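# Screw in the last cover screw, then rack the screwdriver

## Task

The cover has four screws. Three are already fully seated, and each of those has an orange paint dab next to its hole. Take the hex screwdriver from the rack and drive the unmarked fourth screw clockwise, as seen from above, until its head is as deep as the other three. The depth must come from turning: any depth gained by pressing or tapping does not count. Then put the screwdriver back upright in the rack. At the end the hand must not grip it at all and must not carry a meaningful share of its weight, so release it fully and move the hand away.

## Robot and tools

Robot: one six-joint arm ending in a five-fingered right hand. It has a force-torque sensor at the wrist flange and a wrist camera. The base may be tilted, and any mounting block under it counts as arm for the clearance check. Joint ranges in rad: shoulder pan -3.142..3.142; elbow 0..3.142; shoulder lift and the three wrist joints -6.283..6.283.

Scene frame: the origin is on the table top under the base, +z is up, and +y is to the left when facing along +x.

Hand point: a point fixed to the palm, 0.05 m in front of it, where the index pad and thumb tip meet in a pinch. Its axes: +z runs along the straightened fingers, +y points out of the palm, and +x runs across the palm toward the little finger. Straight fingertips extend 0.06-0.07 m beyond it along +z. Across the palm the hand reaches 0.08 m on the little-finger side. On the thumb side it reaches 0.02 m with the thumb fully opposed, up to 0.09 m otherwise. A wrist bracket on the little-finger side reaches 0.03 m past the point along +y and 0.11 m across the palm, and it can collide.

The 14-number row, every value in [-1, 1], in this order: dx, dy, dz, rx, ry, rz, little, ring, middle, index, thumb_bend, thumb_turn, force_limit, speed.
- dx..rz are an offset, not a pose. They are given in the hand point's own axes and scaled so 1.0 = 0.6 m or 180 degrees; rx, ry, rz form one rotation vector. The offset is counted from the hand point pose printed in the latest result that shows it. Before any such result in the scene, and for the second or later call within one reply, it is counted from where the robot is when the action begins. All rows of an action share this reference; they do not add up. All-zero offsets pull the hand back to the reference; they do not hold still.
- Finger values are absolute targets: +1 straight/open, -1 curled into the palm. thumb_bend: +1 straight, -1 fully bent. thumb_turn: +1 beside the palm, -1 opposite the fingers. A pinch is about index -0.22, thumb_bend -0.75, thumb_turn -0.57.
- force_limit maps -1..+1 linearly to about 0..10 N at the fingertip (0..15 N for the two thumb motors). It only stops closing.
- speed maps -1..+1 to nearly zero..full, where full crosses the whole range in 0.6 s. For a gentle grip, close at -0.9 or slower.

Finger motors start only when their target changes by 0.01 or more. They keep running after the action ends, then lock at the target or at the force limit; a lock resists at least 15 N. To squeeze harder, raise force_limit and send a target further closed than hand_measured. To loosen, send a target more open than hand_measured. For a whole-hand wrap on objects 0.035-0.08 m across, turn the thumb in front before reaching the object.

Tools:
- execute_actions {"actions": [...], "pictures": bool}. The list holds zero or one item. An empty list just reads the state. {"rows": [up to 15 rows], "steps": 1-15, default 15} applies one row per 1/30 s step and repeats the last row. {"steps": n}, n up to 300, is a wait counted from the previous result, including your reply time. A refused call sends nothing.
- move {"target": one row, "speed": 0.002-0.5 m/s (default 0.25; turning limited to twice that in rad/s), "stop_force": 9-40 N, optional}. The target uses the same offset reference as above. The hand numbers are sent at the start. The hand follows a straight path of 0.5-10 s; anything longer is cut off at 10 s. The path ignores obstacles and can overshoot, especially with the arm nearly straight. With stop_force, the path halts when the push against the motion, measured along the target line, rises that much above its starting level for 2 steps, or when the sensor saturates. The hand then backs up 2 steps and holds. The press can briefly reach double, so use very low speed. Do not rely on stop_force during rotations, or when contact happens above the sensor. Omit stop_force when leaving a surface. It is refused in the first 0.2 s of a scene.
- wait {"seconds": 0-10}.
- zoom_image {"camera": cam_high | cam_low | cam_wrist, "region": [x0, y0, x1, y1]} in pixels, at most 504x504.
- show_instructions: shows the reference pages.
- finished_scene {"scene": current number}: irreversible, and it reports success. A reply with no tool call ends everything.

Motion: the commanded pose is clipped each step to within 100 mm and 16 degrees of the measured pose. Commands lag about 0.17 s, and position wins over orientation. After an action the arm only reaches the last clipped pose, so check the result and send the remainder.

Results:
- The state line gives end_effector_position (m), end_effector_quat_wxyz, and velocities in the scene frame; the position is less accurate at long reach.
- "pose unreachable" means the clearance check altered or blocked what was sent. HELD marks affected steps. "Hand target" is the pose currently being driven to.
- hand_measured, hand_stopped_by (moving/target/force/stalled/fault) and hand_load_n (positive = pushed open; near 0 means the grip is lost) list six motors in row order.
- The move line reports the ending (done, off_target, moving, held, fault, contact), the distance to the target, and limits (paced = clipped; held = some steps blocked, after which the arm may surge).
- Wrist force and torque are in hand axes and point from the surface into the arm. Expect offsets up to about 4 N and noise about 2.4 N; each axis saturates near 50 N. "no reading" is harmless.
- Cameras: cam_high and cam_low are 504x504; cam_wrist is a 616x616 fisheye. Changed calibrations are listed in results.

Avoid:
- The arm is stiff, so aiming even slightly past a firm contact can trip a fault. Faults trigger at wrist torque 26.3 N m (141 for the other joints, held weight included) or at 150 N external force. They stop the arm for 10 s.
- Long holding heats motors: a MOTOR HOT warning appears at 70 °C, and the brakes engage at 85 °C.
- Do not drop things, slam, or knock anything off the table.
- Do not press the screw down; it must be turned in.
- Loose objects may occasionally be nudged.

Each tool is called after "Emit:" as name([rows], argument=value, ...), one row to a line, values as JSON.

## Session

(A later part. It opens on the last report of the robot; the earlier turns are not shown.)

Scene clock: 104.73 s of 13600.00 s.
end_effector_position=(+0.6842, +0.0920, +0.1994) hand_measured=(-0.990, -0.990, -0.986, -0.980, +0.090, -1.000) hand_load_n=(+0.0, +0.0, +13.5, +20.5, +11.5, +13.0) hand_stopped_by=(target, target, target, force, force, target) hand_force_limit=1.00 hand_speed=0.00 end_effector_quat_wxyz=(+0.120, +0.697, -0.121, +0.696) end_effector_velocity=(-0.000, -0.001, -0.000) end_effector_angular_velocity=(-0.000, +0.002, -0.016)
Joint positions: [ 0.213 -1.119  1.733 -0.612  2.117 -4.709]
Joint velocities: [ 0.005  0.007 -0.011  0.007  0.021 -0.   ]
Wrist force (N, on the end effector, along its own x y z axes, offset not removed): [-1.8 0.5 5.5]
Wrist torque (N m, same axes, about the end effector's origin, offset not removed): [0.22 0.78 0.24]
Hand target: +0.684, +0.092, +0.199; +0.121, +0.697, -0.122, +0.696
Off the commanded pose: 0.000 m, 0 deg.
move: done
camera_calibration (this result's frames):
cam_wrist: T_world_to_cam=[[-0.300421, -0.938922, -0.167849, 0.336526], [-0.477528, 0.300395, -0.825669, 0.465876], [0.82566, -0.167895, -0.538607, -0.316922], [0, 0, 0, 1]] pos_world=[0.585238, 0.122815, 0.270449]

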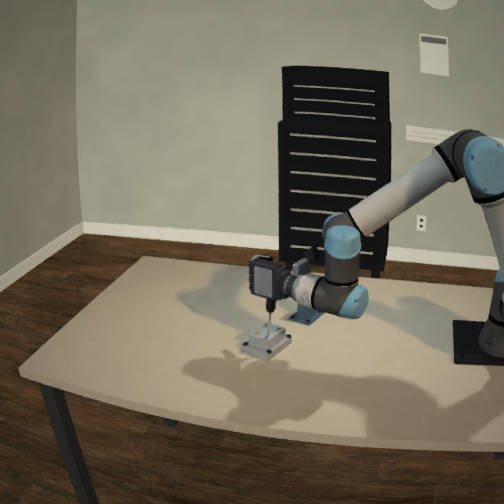

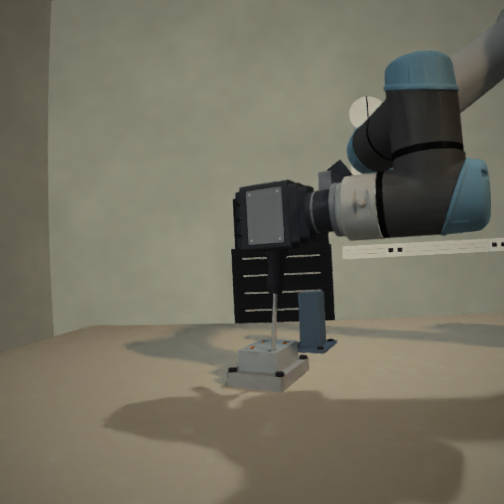

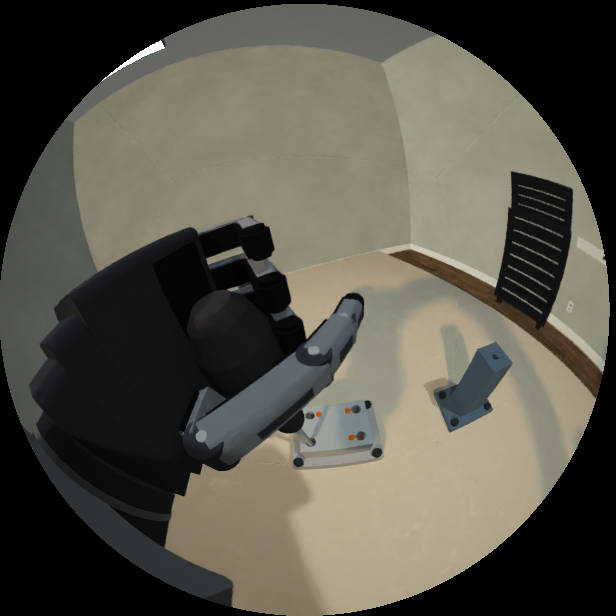

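Emit:
execute_actions([
  {"rows":[[0,0,0,0,0,0,0.2,0.2,0.2,0.2,0.6,-1,1,0.7]],"steps":13},
], pictures=false)

Emit:
move(target=[0,-0.0810,0.0172,0.3333,0,0,0.2,0.2,0.2,0.2,0.6,-1,1,0.5], speed=0.4)

Emit:
execute_actions([
  {"rows":[[0,0,0,0,0,0,-0.99,-0.99,-0.99,-0.99,0.6,-1,1,0.6]],"steps":15},
], pictures=false)

Emit:
execute_actions([
  {"rows":[[0,0,0,0,0,0,-0.99,-0.99,-0.99,-0.99,-0.96,-1,1,0.1]],"steps":15},
], pictures=false)

Emit:
move(target=[-0.0003,0.0235,-0.0358,-0.1667,0,0,-0.99,-0.99,-0.99,-0.99,-0.96,-1,1,0], speed=0.4)

Emit:
move(target=[-0.0003,0.0235,-0.0358,-0.1667,0,0,-0.99,-0.99,-0.99,-0.99,-0.96,-1,1,0], speed=0.4)

Emit:
execute_actions([
  {"rows":[[0,0,0,0,0,0,0.2,0.2,0.2,0.2,0.6,-1,1,0.7]],"steps":13},
], pictures=false)

Emit:
move(target=[0,-0.0810,0.0172,0.3333,0,0,0.2,0.2,0.2,0.2,0.6,-1,1,0.5], speed=0.4)

Emit:
execute_actions([
  {"rows":[[0,0,0,0,0,0,-0.99,-0.99,-0.99,-0.99,0.6,-1,1,0.6]],"steps":15},
], pictures=false)

Emit:
execute_actions([
  {"rows":[[0,0,0,0,0,0,-0.99,-0.99,-0.99,-0.99,-0.96,-1,1,0.1]],"steps":15},
], pictures=false)

Emit:
move(target=[-0.0003,0.0235,-0.0358,-0.1667,0,0,-0.99,-0.99,-0.99,-0.99,-0.96,-1,1,0], speed=0.4)

Emit:
move(target=[-0.0003,0.0235,-0.0358,-0.1667,0,0,-0.99,-0.99,-0.99,-0.99,-0.96,-1,1,0], speed=0.4)

Emit:
zoom_image(camera="cam_low", region=[250,260,300,360])

Scene clock: 108.17 s of 13600.00 s.
end_effector_position=(+0.6842, +0.0920, +0.1994) hand_measured=(-0.056, -0.056, -0.052, -0.048, +0.600, -1.000) hand_load_n=(+0.0, +0.5, +0.5, +0.5, +0.0, +0.0) hand_stopped_by=(moving, moving, moving, moving, moving, target) hand_force_limit=1.00 hand_speed=0.70 end_effector_quat_wxyz=(+0.120, +0.697, -0.122, +0.696) end_effector_velocity=(-0.000, +0.000, -0.000) end_effector_angular_velocity=(-0.002, +0.001, +0.002)
Joint positions: [ 0.214 -1.119  1.733 -0.612  2.118 -4.708]
Joint velocities: [-0.    -0.001  0.002 -0.001 -0.002 -0.002]
Wrist force (N, on the end effector, along its own x y z axes, offset not removed): [-0.4 2.2 0.8]
Wrist torque (N m, same axes, about the end effector's origin, offset not removed): [0.34 0.08 0.05]
Hand target: +0.684, +0.092, +0.199; +0.120, +0.697, -0.121, +0.696
Off the commanded pose: 0.000 m, 0 deg.
Steps of this call (steps 1 to 90: nothing new was sent; steps 91 to 103: all 13 steps of this action). Readings (end_effector_position | what the end effector reports):
91: (+0.6842, +0.0919, +0.1994) | hand_measured=(-0.990, -0.990, -0.986, -0.980, +0.090, -1.000) hand_load_n=(+0.0, +0.0, +13.5, +20.5, +11.5, +13.0) hand_stopped_by=(moving, moving, moving, moving, moving, target) hand_force_limit=1.00 hand_speed=0.70
92: (+0.6842, +0.0919, +0.1994) | hand_measured=(-0.990, -0.990, -0.986, -0.980, +0.090, -1.000) hand_load_n=(+0.0, +0.0, +13.5, +20.5, +11.5, +13.0) hand_stopped_by=(moving, moving, moving, moving, moving, target) hand_force_limit=1.00 hand_speed=0.70
94: (+0.6843, +0.0921, +0.1994) | hand_measured=(-0.906, -0.906, -0.904, -0.898, +0.138, -1.000) hand_load_n=(+0.0, +0.0, -6.0, +0.0, +3.0, +2.0) hand_stopped_by=(moving, moving, moving, moving, moving, target) hand_force_limit=1.00 hand_speed=0.70
98: (+0.6842, +0.0922, +0.1994) | hand_measured=(-0.528, -0.528, -0.524, -0.520, +0.374, -1.000) hand_load_n=(+0.0, +0.5, +0.5, +0.5, +0.0, +0.0) hand_stopped_by=(moving, moving, moving, moving, moving, target) hand_force_limit=1.00 hand_speed=0.70
103: the state above

Scene clock: 110.50 s of 13600.00 s.
end_effector_position=(+0.7099, +0.1340, +0.1993) hand_measured=(+0.200, +0.200, +0.200, +0.200, +0.600, -1.000) hand_load_n=(+0.0, +0.0, +0.0, +0.0, +0.0, +0.0) hand_stopped_by=(target, target, target, target, target, target) hand_force_limit=1.00 hand_speed=0.50 end_effector_quat_wxyz=(-0.244, +0.664, +0.242, +0.664) end_effector_velocity=(+0.001, +0.000, +0.000) end_effector_angular_velocity=(+0.000, +0.000, +0.015)
Joint positions: [-0.233 -1.206  1.868 -0.664  0.626 -4.708]
Joint velocities: [-0.005  0.005 -0.009  0.005 -0.02   0.   ]
Wrist force (N, on the end effector, along its own x y z axes, offset not removed): [0.3 3.0 0.6]
Wrist torque (N m, same axes, about the end effector's origin, offset not removed): [0.52 -0.03 0.13]
Hand target: +0.710, +0.134, +0.199; -0.244, +0.664, +0.243, +0.664
Off the commanded pose: 0.000 m, 0 deg.
move: done
camera_calibration (this result's frames):
cam_wrist: T_world_to_cam=[[0.661381, -0.730918, -0.168325, -0.326772], [-0.499058, -0.261305, -0.826233, 0.556173], [0.559924, 0.630459, -0.537593, -0.249657], [0, 0, 0, 1]] pos_world=[0.633472, 0.0638858, 0.270311]

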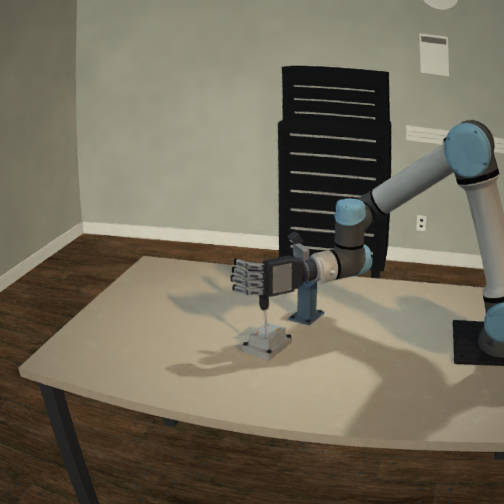

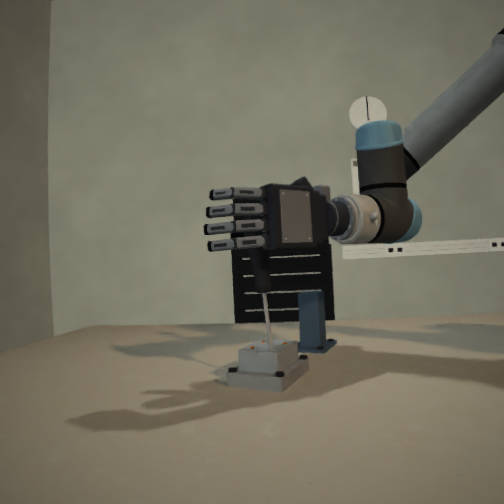

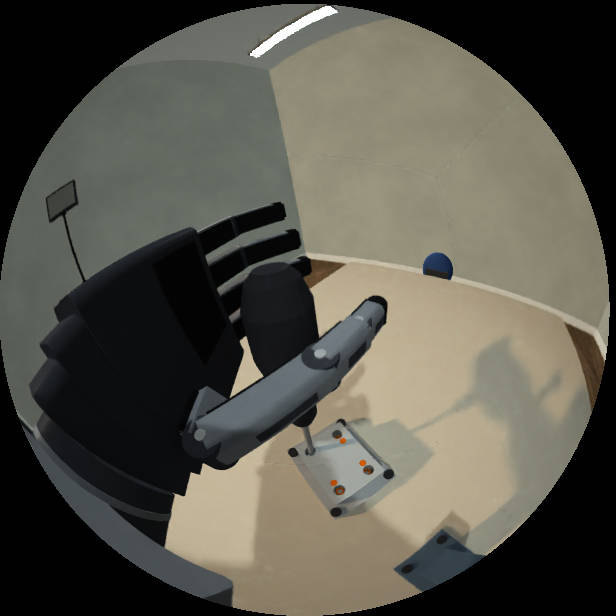

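Scene clock: 111.00 s of 13600.00 s.
end_effector_position=(+0.7100, +0.1339, +0.1994) hand_measured=(-0.858, -0.858, -0.858, -0.858, +0.600, -1.000) hand_load_n=(+0.0, +0.0, +0.0, +0.0, +0.0, +0.0) hand_stopped_by=(moving, moving, moving, moving, target, target) hand_force_limit=1.00 hand_speed=0.60 end_effector_quat_wxyz=(-0.243, +0.664, +0.242, +0.664) end_effector_velocity=(-0.000, -0.000, +0.000) end_effector_angular_velocity=(-0.000, -0.000, -0.000)
Joint positions: [-0.233 -1.206  1.868 -0.664  0.626 -4.708]
Joint velocities: [-0.    -0.001  0.     0.    -0.    -0.   ]
Wrist force (N, on the end effector, along its own x y z axes, offset not removed): [0.0 2.7 1.7]
Wrist torque (N m, same axes, about the end effector's origin, offset not removed): [0.43 0.05 0.20]
Hand target: +0.710, +0.134, +0.199; -0.244, +0.664, +0.242, +0.664
Off the commanded pose: 0.000 m, 0 deg.
Steps of this call (steps 1 to 15: all 15 steps of this action). Readings (end_effector_position | what the end effector reports):
1: (+0.7099, +0.1341, +0.1993) | hand_measured=(+0.200, +0.200, +0.200, +0.200, +0.600, -1.000) hand_load_n=(+0.0, +0.0, +0.0, +0.0, +0.0, +0.0) hand_stopped_by=(moving, moving, moving, moving, target, target) hand_force_limit=1.00 hand_speed=0.60
2: (+0.7099, +0.1341, +0.1993) | hand_measured=(+0.200, +0.200, +0.200, +0.200, +0.600, -1.000) hand_load_n=(+0.0, +0.0, +0.0, +0.0, +0.0, +0.0) hand_stopped_by=(moving, moving, moving, moving, target, target) hand_force_limit=1.00 hand_speed=0.60
4: (+0.7099, +0.1341, +0.1993) | hand_measured=(+0.120, +0.120, +0.120, +0.120, +0.600, -1.000) hand_load_n=(+0.0, -0.5, -0.5, -0.5, +0.0, +0.0) hand_stopped_by=(moving, moving, moving, moving, target, target) hand_force_limit=1.00 hand_speed=0.60
8: (+0.7099, +0.1340, +0.1993) | hand_measured=(-0.236, -0.236, -0.236, -0.236, +0.600, -1.000) hand_load_n=(+0.0, -0.5, -0.5, -0.5, +0.0, +0.0) hand_stopped_by=(moving, moving, moving, moving, target, target) hand_force_limit=1.00 hand_speed=0.60
15: the state above

Scene clock: 111.50 s of 13600.00 s.
end_effector_position=(+0.7100, +0.1339, +0.1994) hand_measured=(-0.990, -0.990, -0.986, -0.980, +0.154, -1.000) hand_load_n=(+0.0, +0.0, +12.5, +15.0, +13.0, +3.0) hand_stopped_by=(target, target, force, force, moving, target) hand_force_limit=1.00 hand_speed=0.10 end_effector_quat_wxyz=(-0.243, +0.664, +0.242, +0.664) end_effector_velocity=(-0.000, -0.000, -0.000) end_effector_angular_velocity=(+0.000, +0.001, +0.000)
Joint positions: [-0.233 -1.206  1.868 -0.664  0.626 -4.708]
Joint velocities: [-0.001  0.    -0.     0.001 -0.001 -0.   ]
Wrist force (N, on the end effector, along its own x y z axes, offset not removed): [3.9 4.1 1.5]
Wrist torque (N m, same axes, about the end effector's origin, offset not removed): [0.48 -0.38 -0.01]
Hand target: +0.710, +0.134, +0.199; -0.243, +0.664, +0.242, +0.664
Off the commanded pose: 0.000 m, 0 deg.
Steps of this call (steps 1 to 15: all 15 steps of this action). Readings (end_effector_position | what the end effector reports):
1: (+0.7100, +0.1339, +0.1994) | hand_measured=(-0.946, -0.946, -0.946, -0.944, +0.600, -1.000) hand_load_n=(+0.0, +0.0, +1.5, +6.5, +0.0, +0.0) hand_stopped_by=(moving, moving, moving, moving, moving, target) hand_force_limit=1.00 hand_speed=0.10
2: (+0.7100, +0.1339, +0.1994) | hand_measured=(-0.986, -0.986, -0.984, -0.982, +0.602, -1.000) hand_load_n=(+0.0, +0.0, +9.0, +11.5, +1.0, +0.5) hand_stopped_by=(moving, moving, moving, force, moving, target) hand_force_limit=1.00 hand_speed=0.10
4: (+0.7100, +0.1339, +0.1994) | hand_measured=(-0.990, -0.990, -0.986, -0.982, +0.568, -1.000) hand_load_n=(+0.0, +0.0, +9.5, +11.0, +2.0, +0.5) hand_stopped_by=(moving, moving, force, force, moving, target) hand_force_limit=1.00 hand_speed=0.10
8: (+0.7100, +0.1339, +0.1994) | hand_measured=(-0.990, -0.990, -0.986, -0.982, +0.418, -1.000) hand_load_n=(+0.0, +0.0, +9.0, +10.5, +7.5, +2.0) hand_stopped_by=(target, target, force, force, moving, target) hand_force_limit=1.00 hand_speed=0.10
15: the state above

Scene clock: 113.17 s of 13600.00 s.
end_effector_position=(+0.7027, +0.1095, +0.1993) hand_measured=(-0.990, -0.990, -0.986, -0.978, +0.068, -1.000) hand_load_n=(+0.0, +0.0, +14.5, +20.0, +12.5, +7.5) hand_stopped_by=(target, target, force, force, force, target) hand_force_limit=1.00 hand_speed=0.00 end_effector_quat_wxyz=(-0.064, +0.704, +0.063, +0.704) end_effector_velocity=(+0.001, -0.000, +0.000) end_effector_angular_velocity=(-0.001, -0.000, -0.016)
Joint positions: [-0.011 -1.242  1.92  -0.679  1.369 -4.709]
Joint velocities: [ 0.009  0.004 -0.006  0.002  0.024 -0.001]
Wrist force (N, on the end effector, along its own x y z axes, offset not removed): [7.5 2.5 2.4]
Wrist torque (N m, same axes, about the end effector's origin, offset not removed): [0.35 -0.32 0.28]
Hand target: +0.703, +0.109, +0.199; -0.063, +0.705, +0.062, +0.704
Off the commanded pose: 0.000 m, 0 deg.
move: done
camera_calibration (this result's frames):
cam_wrist: T_world_to_cam=[[0.209026, -0.963319, -0.1683, 0.0032829], [-0.563201, 0.0221073, -0.826024, 0.560164], [0.799445, 0.267447, -0.537922, -0.358697], [0, 0, 0, 1]] pos_world=[0.601557, 0.0867111, 0.270311]

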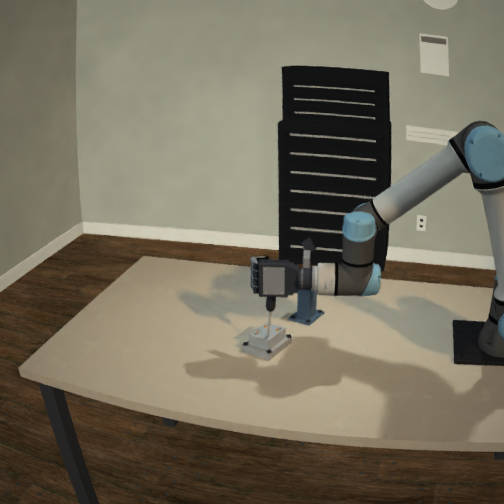

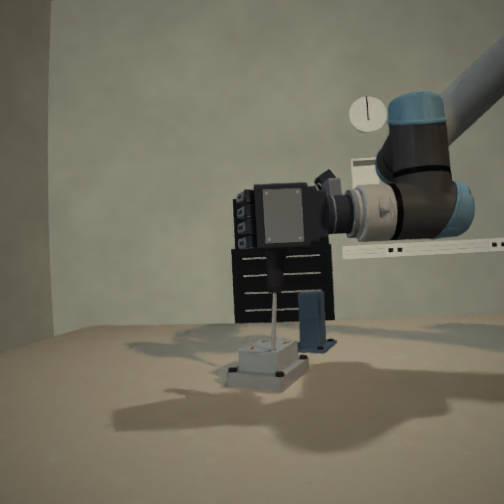

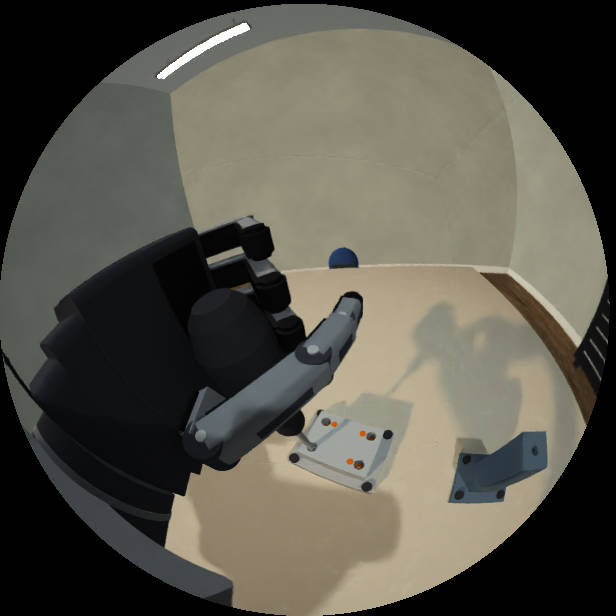

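Scene clock: 114.53 s of 13600.00 s.
end_effector_position=(+0.6842, +0.0919, +0.1991) hand_measured=(-0.990, -0.990, -0.986, -0.974, +0.068, -1.000) hand_load_n=(+0.0, +0.0, +14.5, +20.0, +11.0, +12.0) hand_stopped_by=(target, target, force, force, force, target) hand_force_limit=1.00 hand_speed=0.00 end_effector_quat_wxyz=(+0.120, +0.697, -0.121, +0.697) end_effector_velocity=(+0.000, -0.000, +0.000) end_effector_angular_velocity=(+0.002, +0.001, -0.016)
Joint positions: [ 0.213 -1.12   1.735 -0.614  2.115 -4.709]
Joint velocities: [ 0.005  0.007 -0.012  0.008  0.021  0.003]
Wrist force (N, on the end effector, along its own x y z axes, offset not removed): [-0.2 0.9 2.9]
Wrist torque (N m, same axes, about the end effector's origin, offset not removed): [0.34 0.50 0.28]
Hand target: +0.684, +0.092, +0.199; +0.120, +0.697, -0.122, +0.696
Off the commanded pose: 0.000 m, 0 deg.
move: done
camera_calibration (this result's frames):
cam_wrist: T_world_to_cam=[[-0.298889, -0.939413, -0.167832, 0.335382], [-0.477795, 0.299556, -0.82582, 0.465963], [0.826061, -0.166639, -0.538381, -0.317543], [0, 0, 0, 1]] pos_world=[0.585186, 0.122565, 0.27013]

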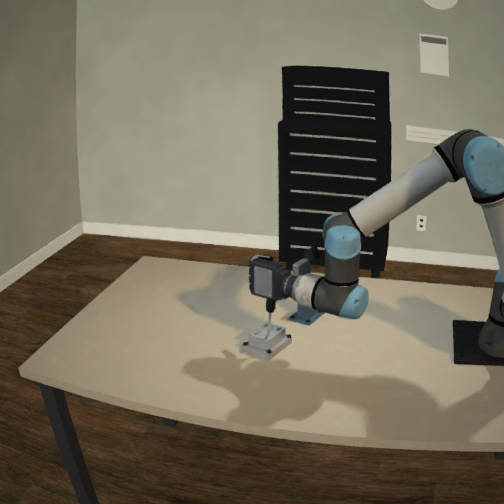

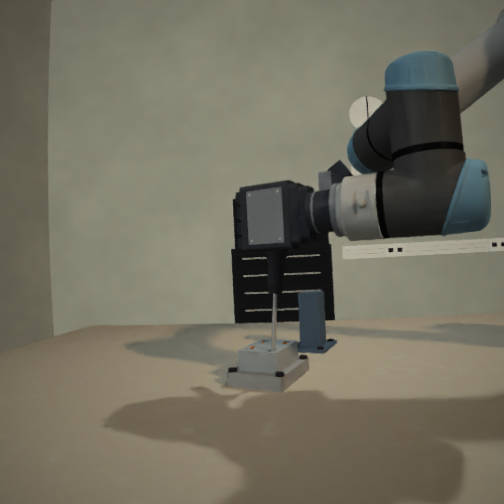

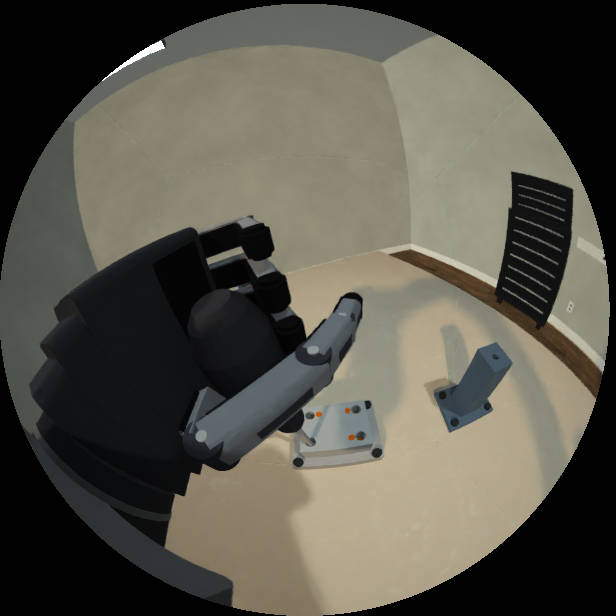

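Scene clock: 114.97 s of 13600.00 s.
end_effector_position=(+0.6842, +0.0920, +0.1991) hand_measured=(-0.056, -0.056, -0.052, -0.042, +0.600, -1.000) hand_load_n=(+0.0, +0.5, +0.5, +0.5, +0.0, +0.0) hand_stopped_by=(moving, moving, moving, moving, moving, target) hand_force_limit=1.00 hand_speed=0.70 end_effector_quat_wxyz=(+0.120, +0.697, -0.121, +0.697) end_effector_velocity=(+0.000, +0.000, +0.000) end_effector_angular_velocity=(+0.000, -0.001, +0.002)
Joint positions: [ 0.213 -1.12   1.734 -0.614  2.115 -4.709]
Joint velocities: [ 0.    -0.     0.001 -0.002 -0.001  0.   ]
Wrist force (N, on the end effector, along its own x y z axes, offset not removed): [0.4 2.5 1.3]
Wrist torque (N m, same axes, about the end effector's origin, offset not removed): [0.31 -0.12 0.12]
Hand target: +0.684, +0.092, +0.199; +0.120, +0.697, -0.121, +0.697
Off the commanded pose: 0.000 m, 0 deg.
Steps of this call (steps 1 to 13: all 13 steps of this action). Readings (end_effector_position | what the end effector reports):
1: (+0.6842, +0.0918, +0.1991) | hand_measured=(-0.990, -0.990, -0.986, -0.974, +0.068, -1.000) hand_load_n=(+0.0, +0.0, +14.5, +20.0, +11.0, +12.0) hand_stopped_by=(moving, moving, moving, moving, moving, target) hand_force_limit=1.00 hand_speed=0.70
2: (+0.6842, +0.0918, +0.1991) | hand_measured=(-0.990, -0.990, -0.986, -0.974, +0.068, -1.000) hand_load_n=(+0.0, +0.0, +14.5, +20.0, +11.0, +12.0) hand_stopped_by=(moving, moving, moving, moving, moving, target) hand_force_limit=1.00 hand_speed=0.70
4: (+0.6842, +0.0918, +0.1990) | hand_measured=(-0.906, -0.906, -0.906, -0.892, +0.116, -1.000) hand_load_n=(+0.0, +0.0, -8.0, +0.0, +4.0, +3.0) hand_stopped_by=(moving, moving, moving, moving, moving, target) hand_force_limit=1.00 hand_speed=0.70
8: (+0.6842, +0.0919, +0.1991) | hand_measured=(-0.528, -0.528, -0.524, -0.514, +0.352, -1.000) hand_load_n=(+0.0, +0.5, +0.5, +0.5, +0.0, +0.0) hand_stopped_by=(moving, moving, moving, moving, moving, target) hand_force_limit=1.00 hand_speed=0.70
13: the state above

Scene clock: 117.30 s of 13600.00 s.
end_effector_position=(+0.7098, +0.1341, +0.1991) hand_measured=(+0.200, +0.200, +0.200, +0.200, +0.600, -1.000) hand_load_n=(+0.0, +0.0, +0.0, +0.0, +0.0, +0.0) hand_stopped_by=(target, target, target, target, target, target) hand_force_limit=1.00 hand_speed=0.50 end_effector_quat_wxyz=(-0.244, +0.664, +0.243, +0.664) end_effector_velocity=(+0.001, +0.002, +0.000) end_effector_angular_velocity=(-0.000, +0.000, +0.018)
Joint positions: [-0.234 -1.206  1.868 -0.666  0.624 -4.708]
Joint velocities: [-0.003  0.005 -0.009  0.003 -0.022 -0.   ]
Wrist force (N, on the end effector, along its own x y z axes, offset not removed): [0.2 1.2 1.2]
Wrist torque (N m, same axes, about the end effector's origin, offset not removed): [0.14 -0.09 0.11]
Hand target: +0.710, +0.134, +0.199; -0.245, +0.664, +0.244, +0.663
Off the commanded pose: 0.000 m, 0 deg.
move: done
camera_calibration (this result's frames):
cam_wrist: T_world_to_cam=[[0.662681, -0.729785, -0.168128, -0.327875], [-0.498353, -0.262145, -0.826392, 0.555565], [0.559015, 0.631421, -0.53741, -0.249312], [0, 0, 0, 1]] pos_world=[0.633514, 0.0637813, 0.270007]

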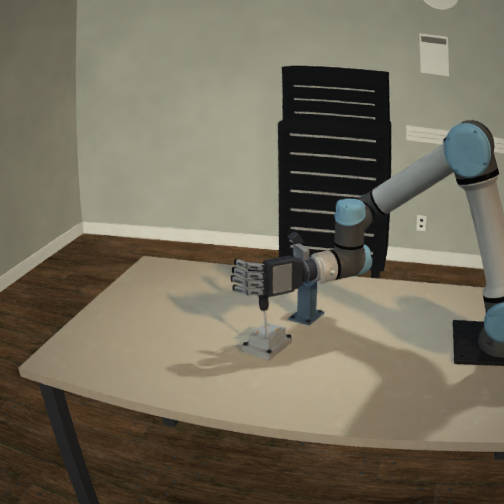

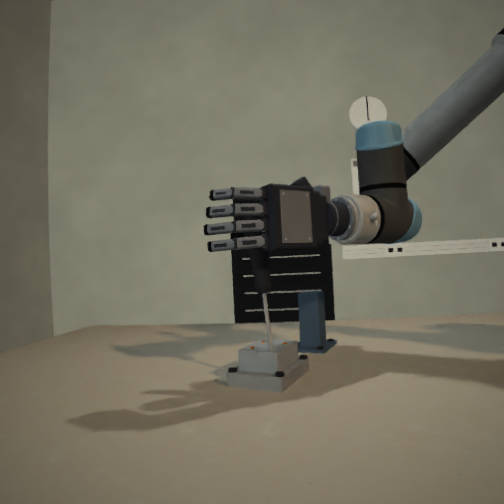

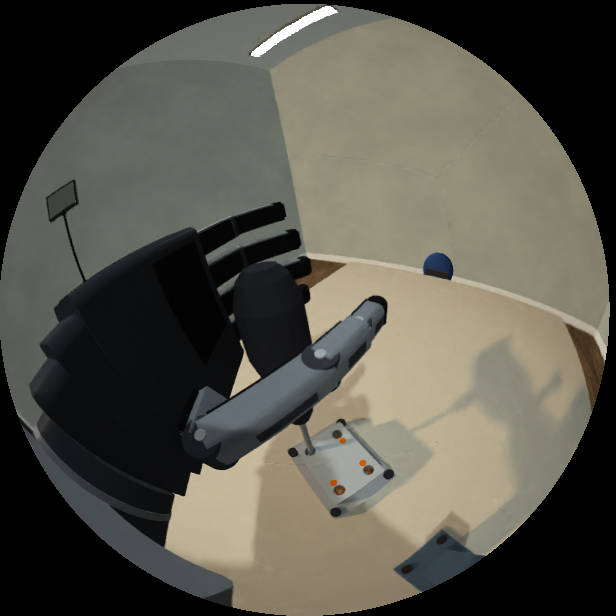

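Scene clock: 117.80 s of 13600.00 s.
end_effector_position=(+0.7099, +0.1339, +0.1991) hand_measured=(-0.858, -0.858, -0.858, -0.858, +0.600, -1.000) hand_load_n=(+0.0, +0.0, +0.0, +0.0, +0.0, +0.0) hand_stopped_by=(moving, moving, moving, moving, target, target) hand_force_limit=1.00 hand_speed=0.60 end_effector_quat_wxyz=(-0.244, +0.664, +0.243, +0.664) end_effector_velocity=(+0.000, -0.000, +0.001) end_effector_angular_velocity=(-0.000, -0.001, -0.001)
Joint positions: [-0.234 -1.206  1.868 -0.665  0.624 -4.708]
Joint velocities: [-0.    -0.001 -0.001 -0.     0.    -0.   ]
Wrist force (N, on the end effector, along its own x y z axes, offset not removed): [1.1 2.4 1.0]
Wrist torque (N m, same axes, about the end effector's origin, offset not removed): [0.33 -0.13 0.15]
Hand target: +0.710, +0.134, +0.199; -0.244, +0.664, +0.243, +0.664
Off the commanded pose: 0.000 m, 0 deg.
Steps of this call (steps 1 to 15: all 15 steps of this action). Readings (end_effector_position | what the end effector reports):
1: (+0.7098, +0.1341, +0.1991) | hand_measured=(+0.200, +0.200, +0.200, +0.200, +0.600, -1.000) hand_load_n=(+0.0, +0.0, +0.0, +0.0, +0.0, +0.0) hand_stopped_by=(moving, moving, moving, moving, target, target) hand_force_limit=1.00 hand_speed=0.60
2: (+0.7098, +0.1341, +0.1991) | hand_measured=(+0.200, +0.200, +0.200, +0.200, +0.600, -1.000) hand_load_n=(+0.0, +0.0, +0.0, +0.0, +0.0, +0.0) hand_stopped_by=(moving, moving, moving, moving, target, target) hand_force_limit=1.00 hand_speed=0.60
4: (+0.7098, +0.1341, +0.1991) | hand_measured=(+0.120, +0.120, +0.120, +0.120, +0.600, -1.000) hand_load_n=(+0.0, -0.5, -0.5, -0.5, +0.0, +0.0) hand_stopped_by=(moving, moving, moving, moving, target, target) hand_force_limit=1.00 hand_speed=0.60
8: (+0.7099, +0.1340, +0.1991) | hand_measured=(-0.236, -0.236, -0.236, -0.236, +0.600, -1.000) hand_load_n=(+0.0, -0.5, -0.5, -0.5, +0.0, +0.0) hand_stopped_by=(moving, moving, moving, moving, target, target) hand_force_limit=1.00 hand_speed=0.60
15: the state above

Scene clock: 118.30 s of 13600.00 s.
end_effector_position=(+0.7099, +0.1339, +0.1992) hand_measured=(-0.990, -0.990, -0.986, -0.980, +0.154, -1.000) hand_load_n=(+0.0, +0.0, +12.0, +14.5, +13.0, +3.0) hand_stopped_by=(target, target, target, force, moving, target) hand_force_limit=1.00 hand_speed=0.10 end_effector_quat_wxyz=(-0.244, +0.664, +0.243, +0.664) end_effector_velocity=(+0.000, +0.001, +0.000) end_effector_angular_velocity=(-0.000, -0.001, +0.001)
Joint positions: [-0.234 -1.206  1.868 -0.665  0.624 -4.708]
Joint velocities: [ 0.001 -0.    -0.    -0.001 -0.    -0.   ]
Wrist force (N, on the end effector, along its own x y z axes, offset not removed): [3.3 2.5 0.8]
Wrist torque (N m, same axes, about the end effector's origin, offset not removed): [0.29 -0.32 -0.10]
Hand target: +0.710, +0.134, +0.199; -0.244, +0.664, +0.243, +0.664
Off the commanded pose: 0.000 m, 0 deg.
Steps of this call (steps 1 to 15: all 15 steps of this action). Readings (end_effector_position | what the end effector reports):
1: (+0.7099, +0.1339, +0.1991) | hand_measured=(-0.946, -0.946, -0.946, -0.946, +0.600, -1.000) hand_load_n=(+0.0, +0.0, +0.0, +3.5, +0.0, +0.0) hand_stopped_by=(moving, moving, moving, moving, moving, target) hand_force_limit=1.00 hand_speed=0.10
2: (+0.7099, +0.1339, +0.1991) | hand_measured=(-0.986, -0.986, -0.984, -0.982, +0.600, -1.000) hand_load_n=(+0.0, +0.0, +8.5, +12.0, +1.0, +0.5) hand_stopped_by=(moving, moving, moving, force, moving, target) hand_force_limit=1.00 hand_speed=0.10
4: (+0.7099, +0.1339, +0.1991) | hand_measured=(-0.990, -0.990, -0.988, -0.982, +0.568, -1.000) hand_load_n=(+0.0, +0.0, +10.0, +11.0, +2.0, +1.0) hand_stopped_by=(moving, moving, moving, force, moving, target) hand_force_limit=1.00 hand_speed=0.10
8: (+0.7099, +0.1339, +0.1991) | hand_measured=(-0.990, -0.990, -0.986, -0.982, +0.418, -1.000) hand_load_n=(+0.0, +0.0, +9.0, +11.0, +7.5, +2.5) hand_stopped_by=(target, target, target, force, moving, target) hand_force_limit=1.00 hand_speed=0.10
15: the state above

Scene clock: 119.97 s of 13600.00 s.
end_effector_position=(+0.7027, +0.1095, +0.1990) hand_measured=(-0.990, -0.990, -0.986, -0.980, +0.068, -1.000) hand_load_n=(+0.0, +0.0, +14.0, +20.0, +12.5, +7.5) hand_stopped_by=(target, target, target, force, force, target) hand_force_limit=1.00 hand_speed=0.00 end_effector_quat_wxyz=(-0.065, +0.704, +0.063, +0.704) end_effector_velocity=(+0.001, -0.001, +0.000) end_effector_angular_velocity=(-0.001, +0.000, -0.016)
Joint positions: [-0.012 -1.242  1.921 -0.68   1.367 -4.709]
Joint velocities: [ 0.007  0.003 -0.006  0.003  0.023 -0.001]
Wrist force (N, on the end effector, along its own x y z axes, offset not removed): [6.9 0.6 2.8]
Wrist torque (N m, same axes, about the end effector's origin, offset not removed): [0.03 -0.24 0.28]
Hand target: +0.703, +0.109, +0.199; -0.064, +0.704, +0.063, +0.704
Off the commanded pose: 0.000 m, 0 deg.
move: done
camera_calibration (this result's frames):
cam_wrist: T_world_to_cam=[[0.210729, -0.962956, -0.168251, 0.00200833], [-0.56299, 0.0211534, -0.826193, 0.559906], [0.799147, 0.268827, -0.537677, -0.358832], [0, 0, 0, 1]] pos_world=[0.601558, 0.0865538, 0.269993]

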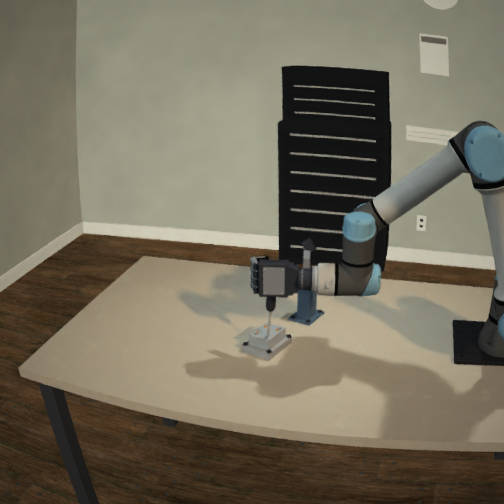

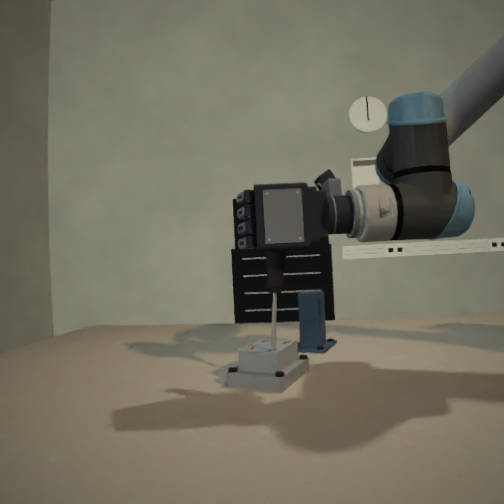

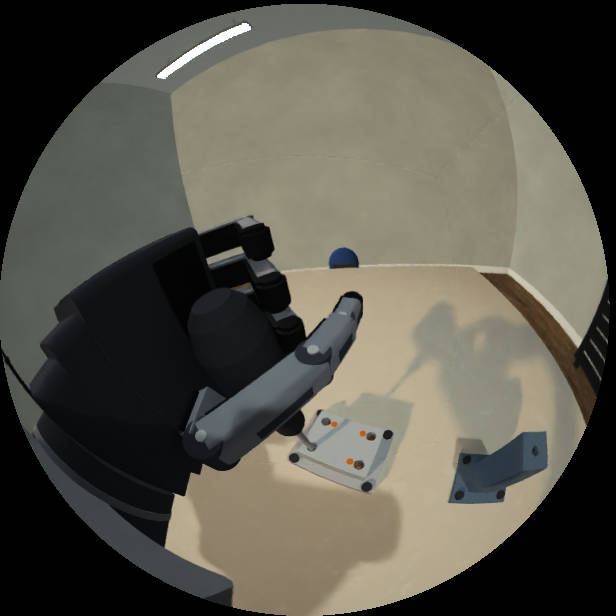

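Scene clock: 121.33 s of 13600.00 s.
end_effector_position=(+0.6842, +0.0918, +0.1988) hand_measured=(-0.990, -0.990, -0.986, -0.974, +0.068, -1.000) hand_load_n=(+0.0, +0.0, +14.5, +20.0, +11.0, +12.0) hand_stopped_by=(target, target, target, force, force, target) hand_force_limit=1.00 hand_speed=0.00 end_effector_quat_wxyz=(+0.119, +0.697, -0.120, +0.697) end_effector_velocity=(-0.000, -0.001, -0.000) end_effector_angular_velocity=(+0.002, +0.001, -0.017)
Joint positions: [ 0.212 -1.12   1.736 -0.616  2.113 -4.709]
Joint velocities: [ 0.005  0.006 -0.012  0.007  0.021  0.003]
Wrist force (N, on the end effector, along its own x y z axes, offset not removed): [-0.5 1.2 4.2]
Wrist torque (N m, same axes, about the end effector's origin, offset not removed): [0.33 0.47 0.38]
Hand target: +0.684, +0.092, +0.199; +0.120, +0.697, -0.121, +0.697
Off the commanded pose: 0.000 m, 0 deg.
move: done
camera_calibration (this result's frames):
cam_wrist: T_world_to_cam=[[-0.297231, -0.939924, -0.16792, 0.33425], [-0.47807, 0.298739, -0.825956, 0.466019], [0.8265, -0.165222, -0.538144, -0.318193], [0, 0, 0, 1]] pos_world=[0.585126, 0.122378, 0.269805]

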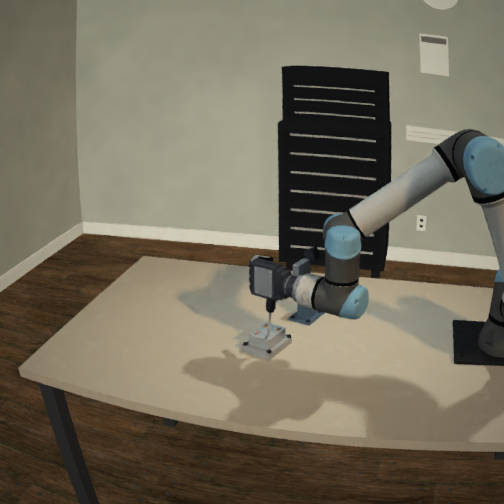

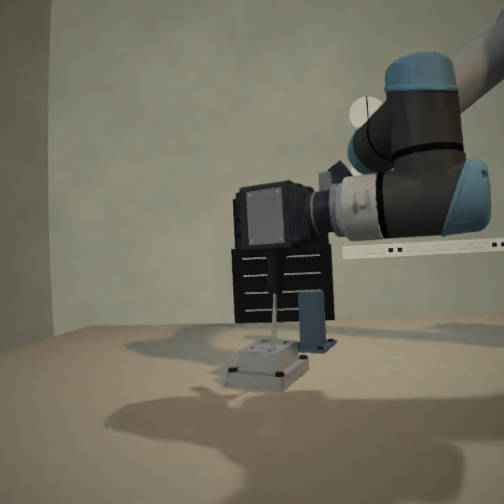

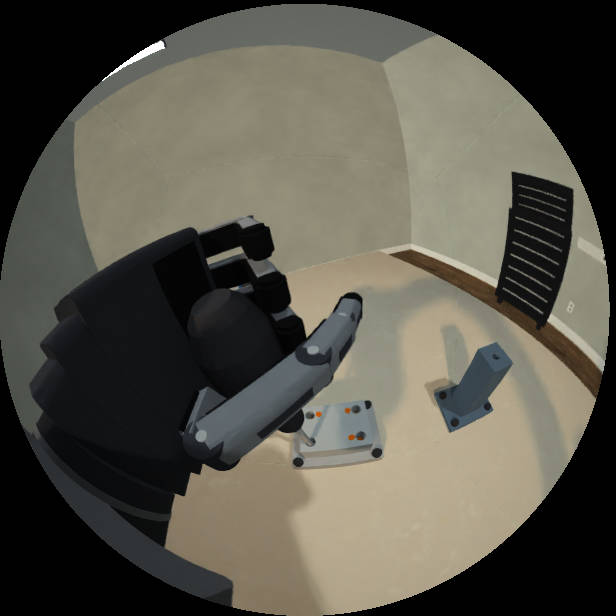

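Region (250, 260, 300, 360) of cam_low's 504x504 image, scaled by 5.040, with more detail than that image has.

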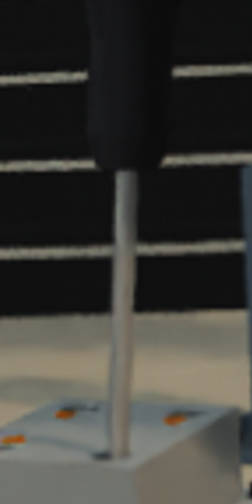

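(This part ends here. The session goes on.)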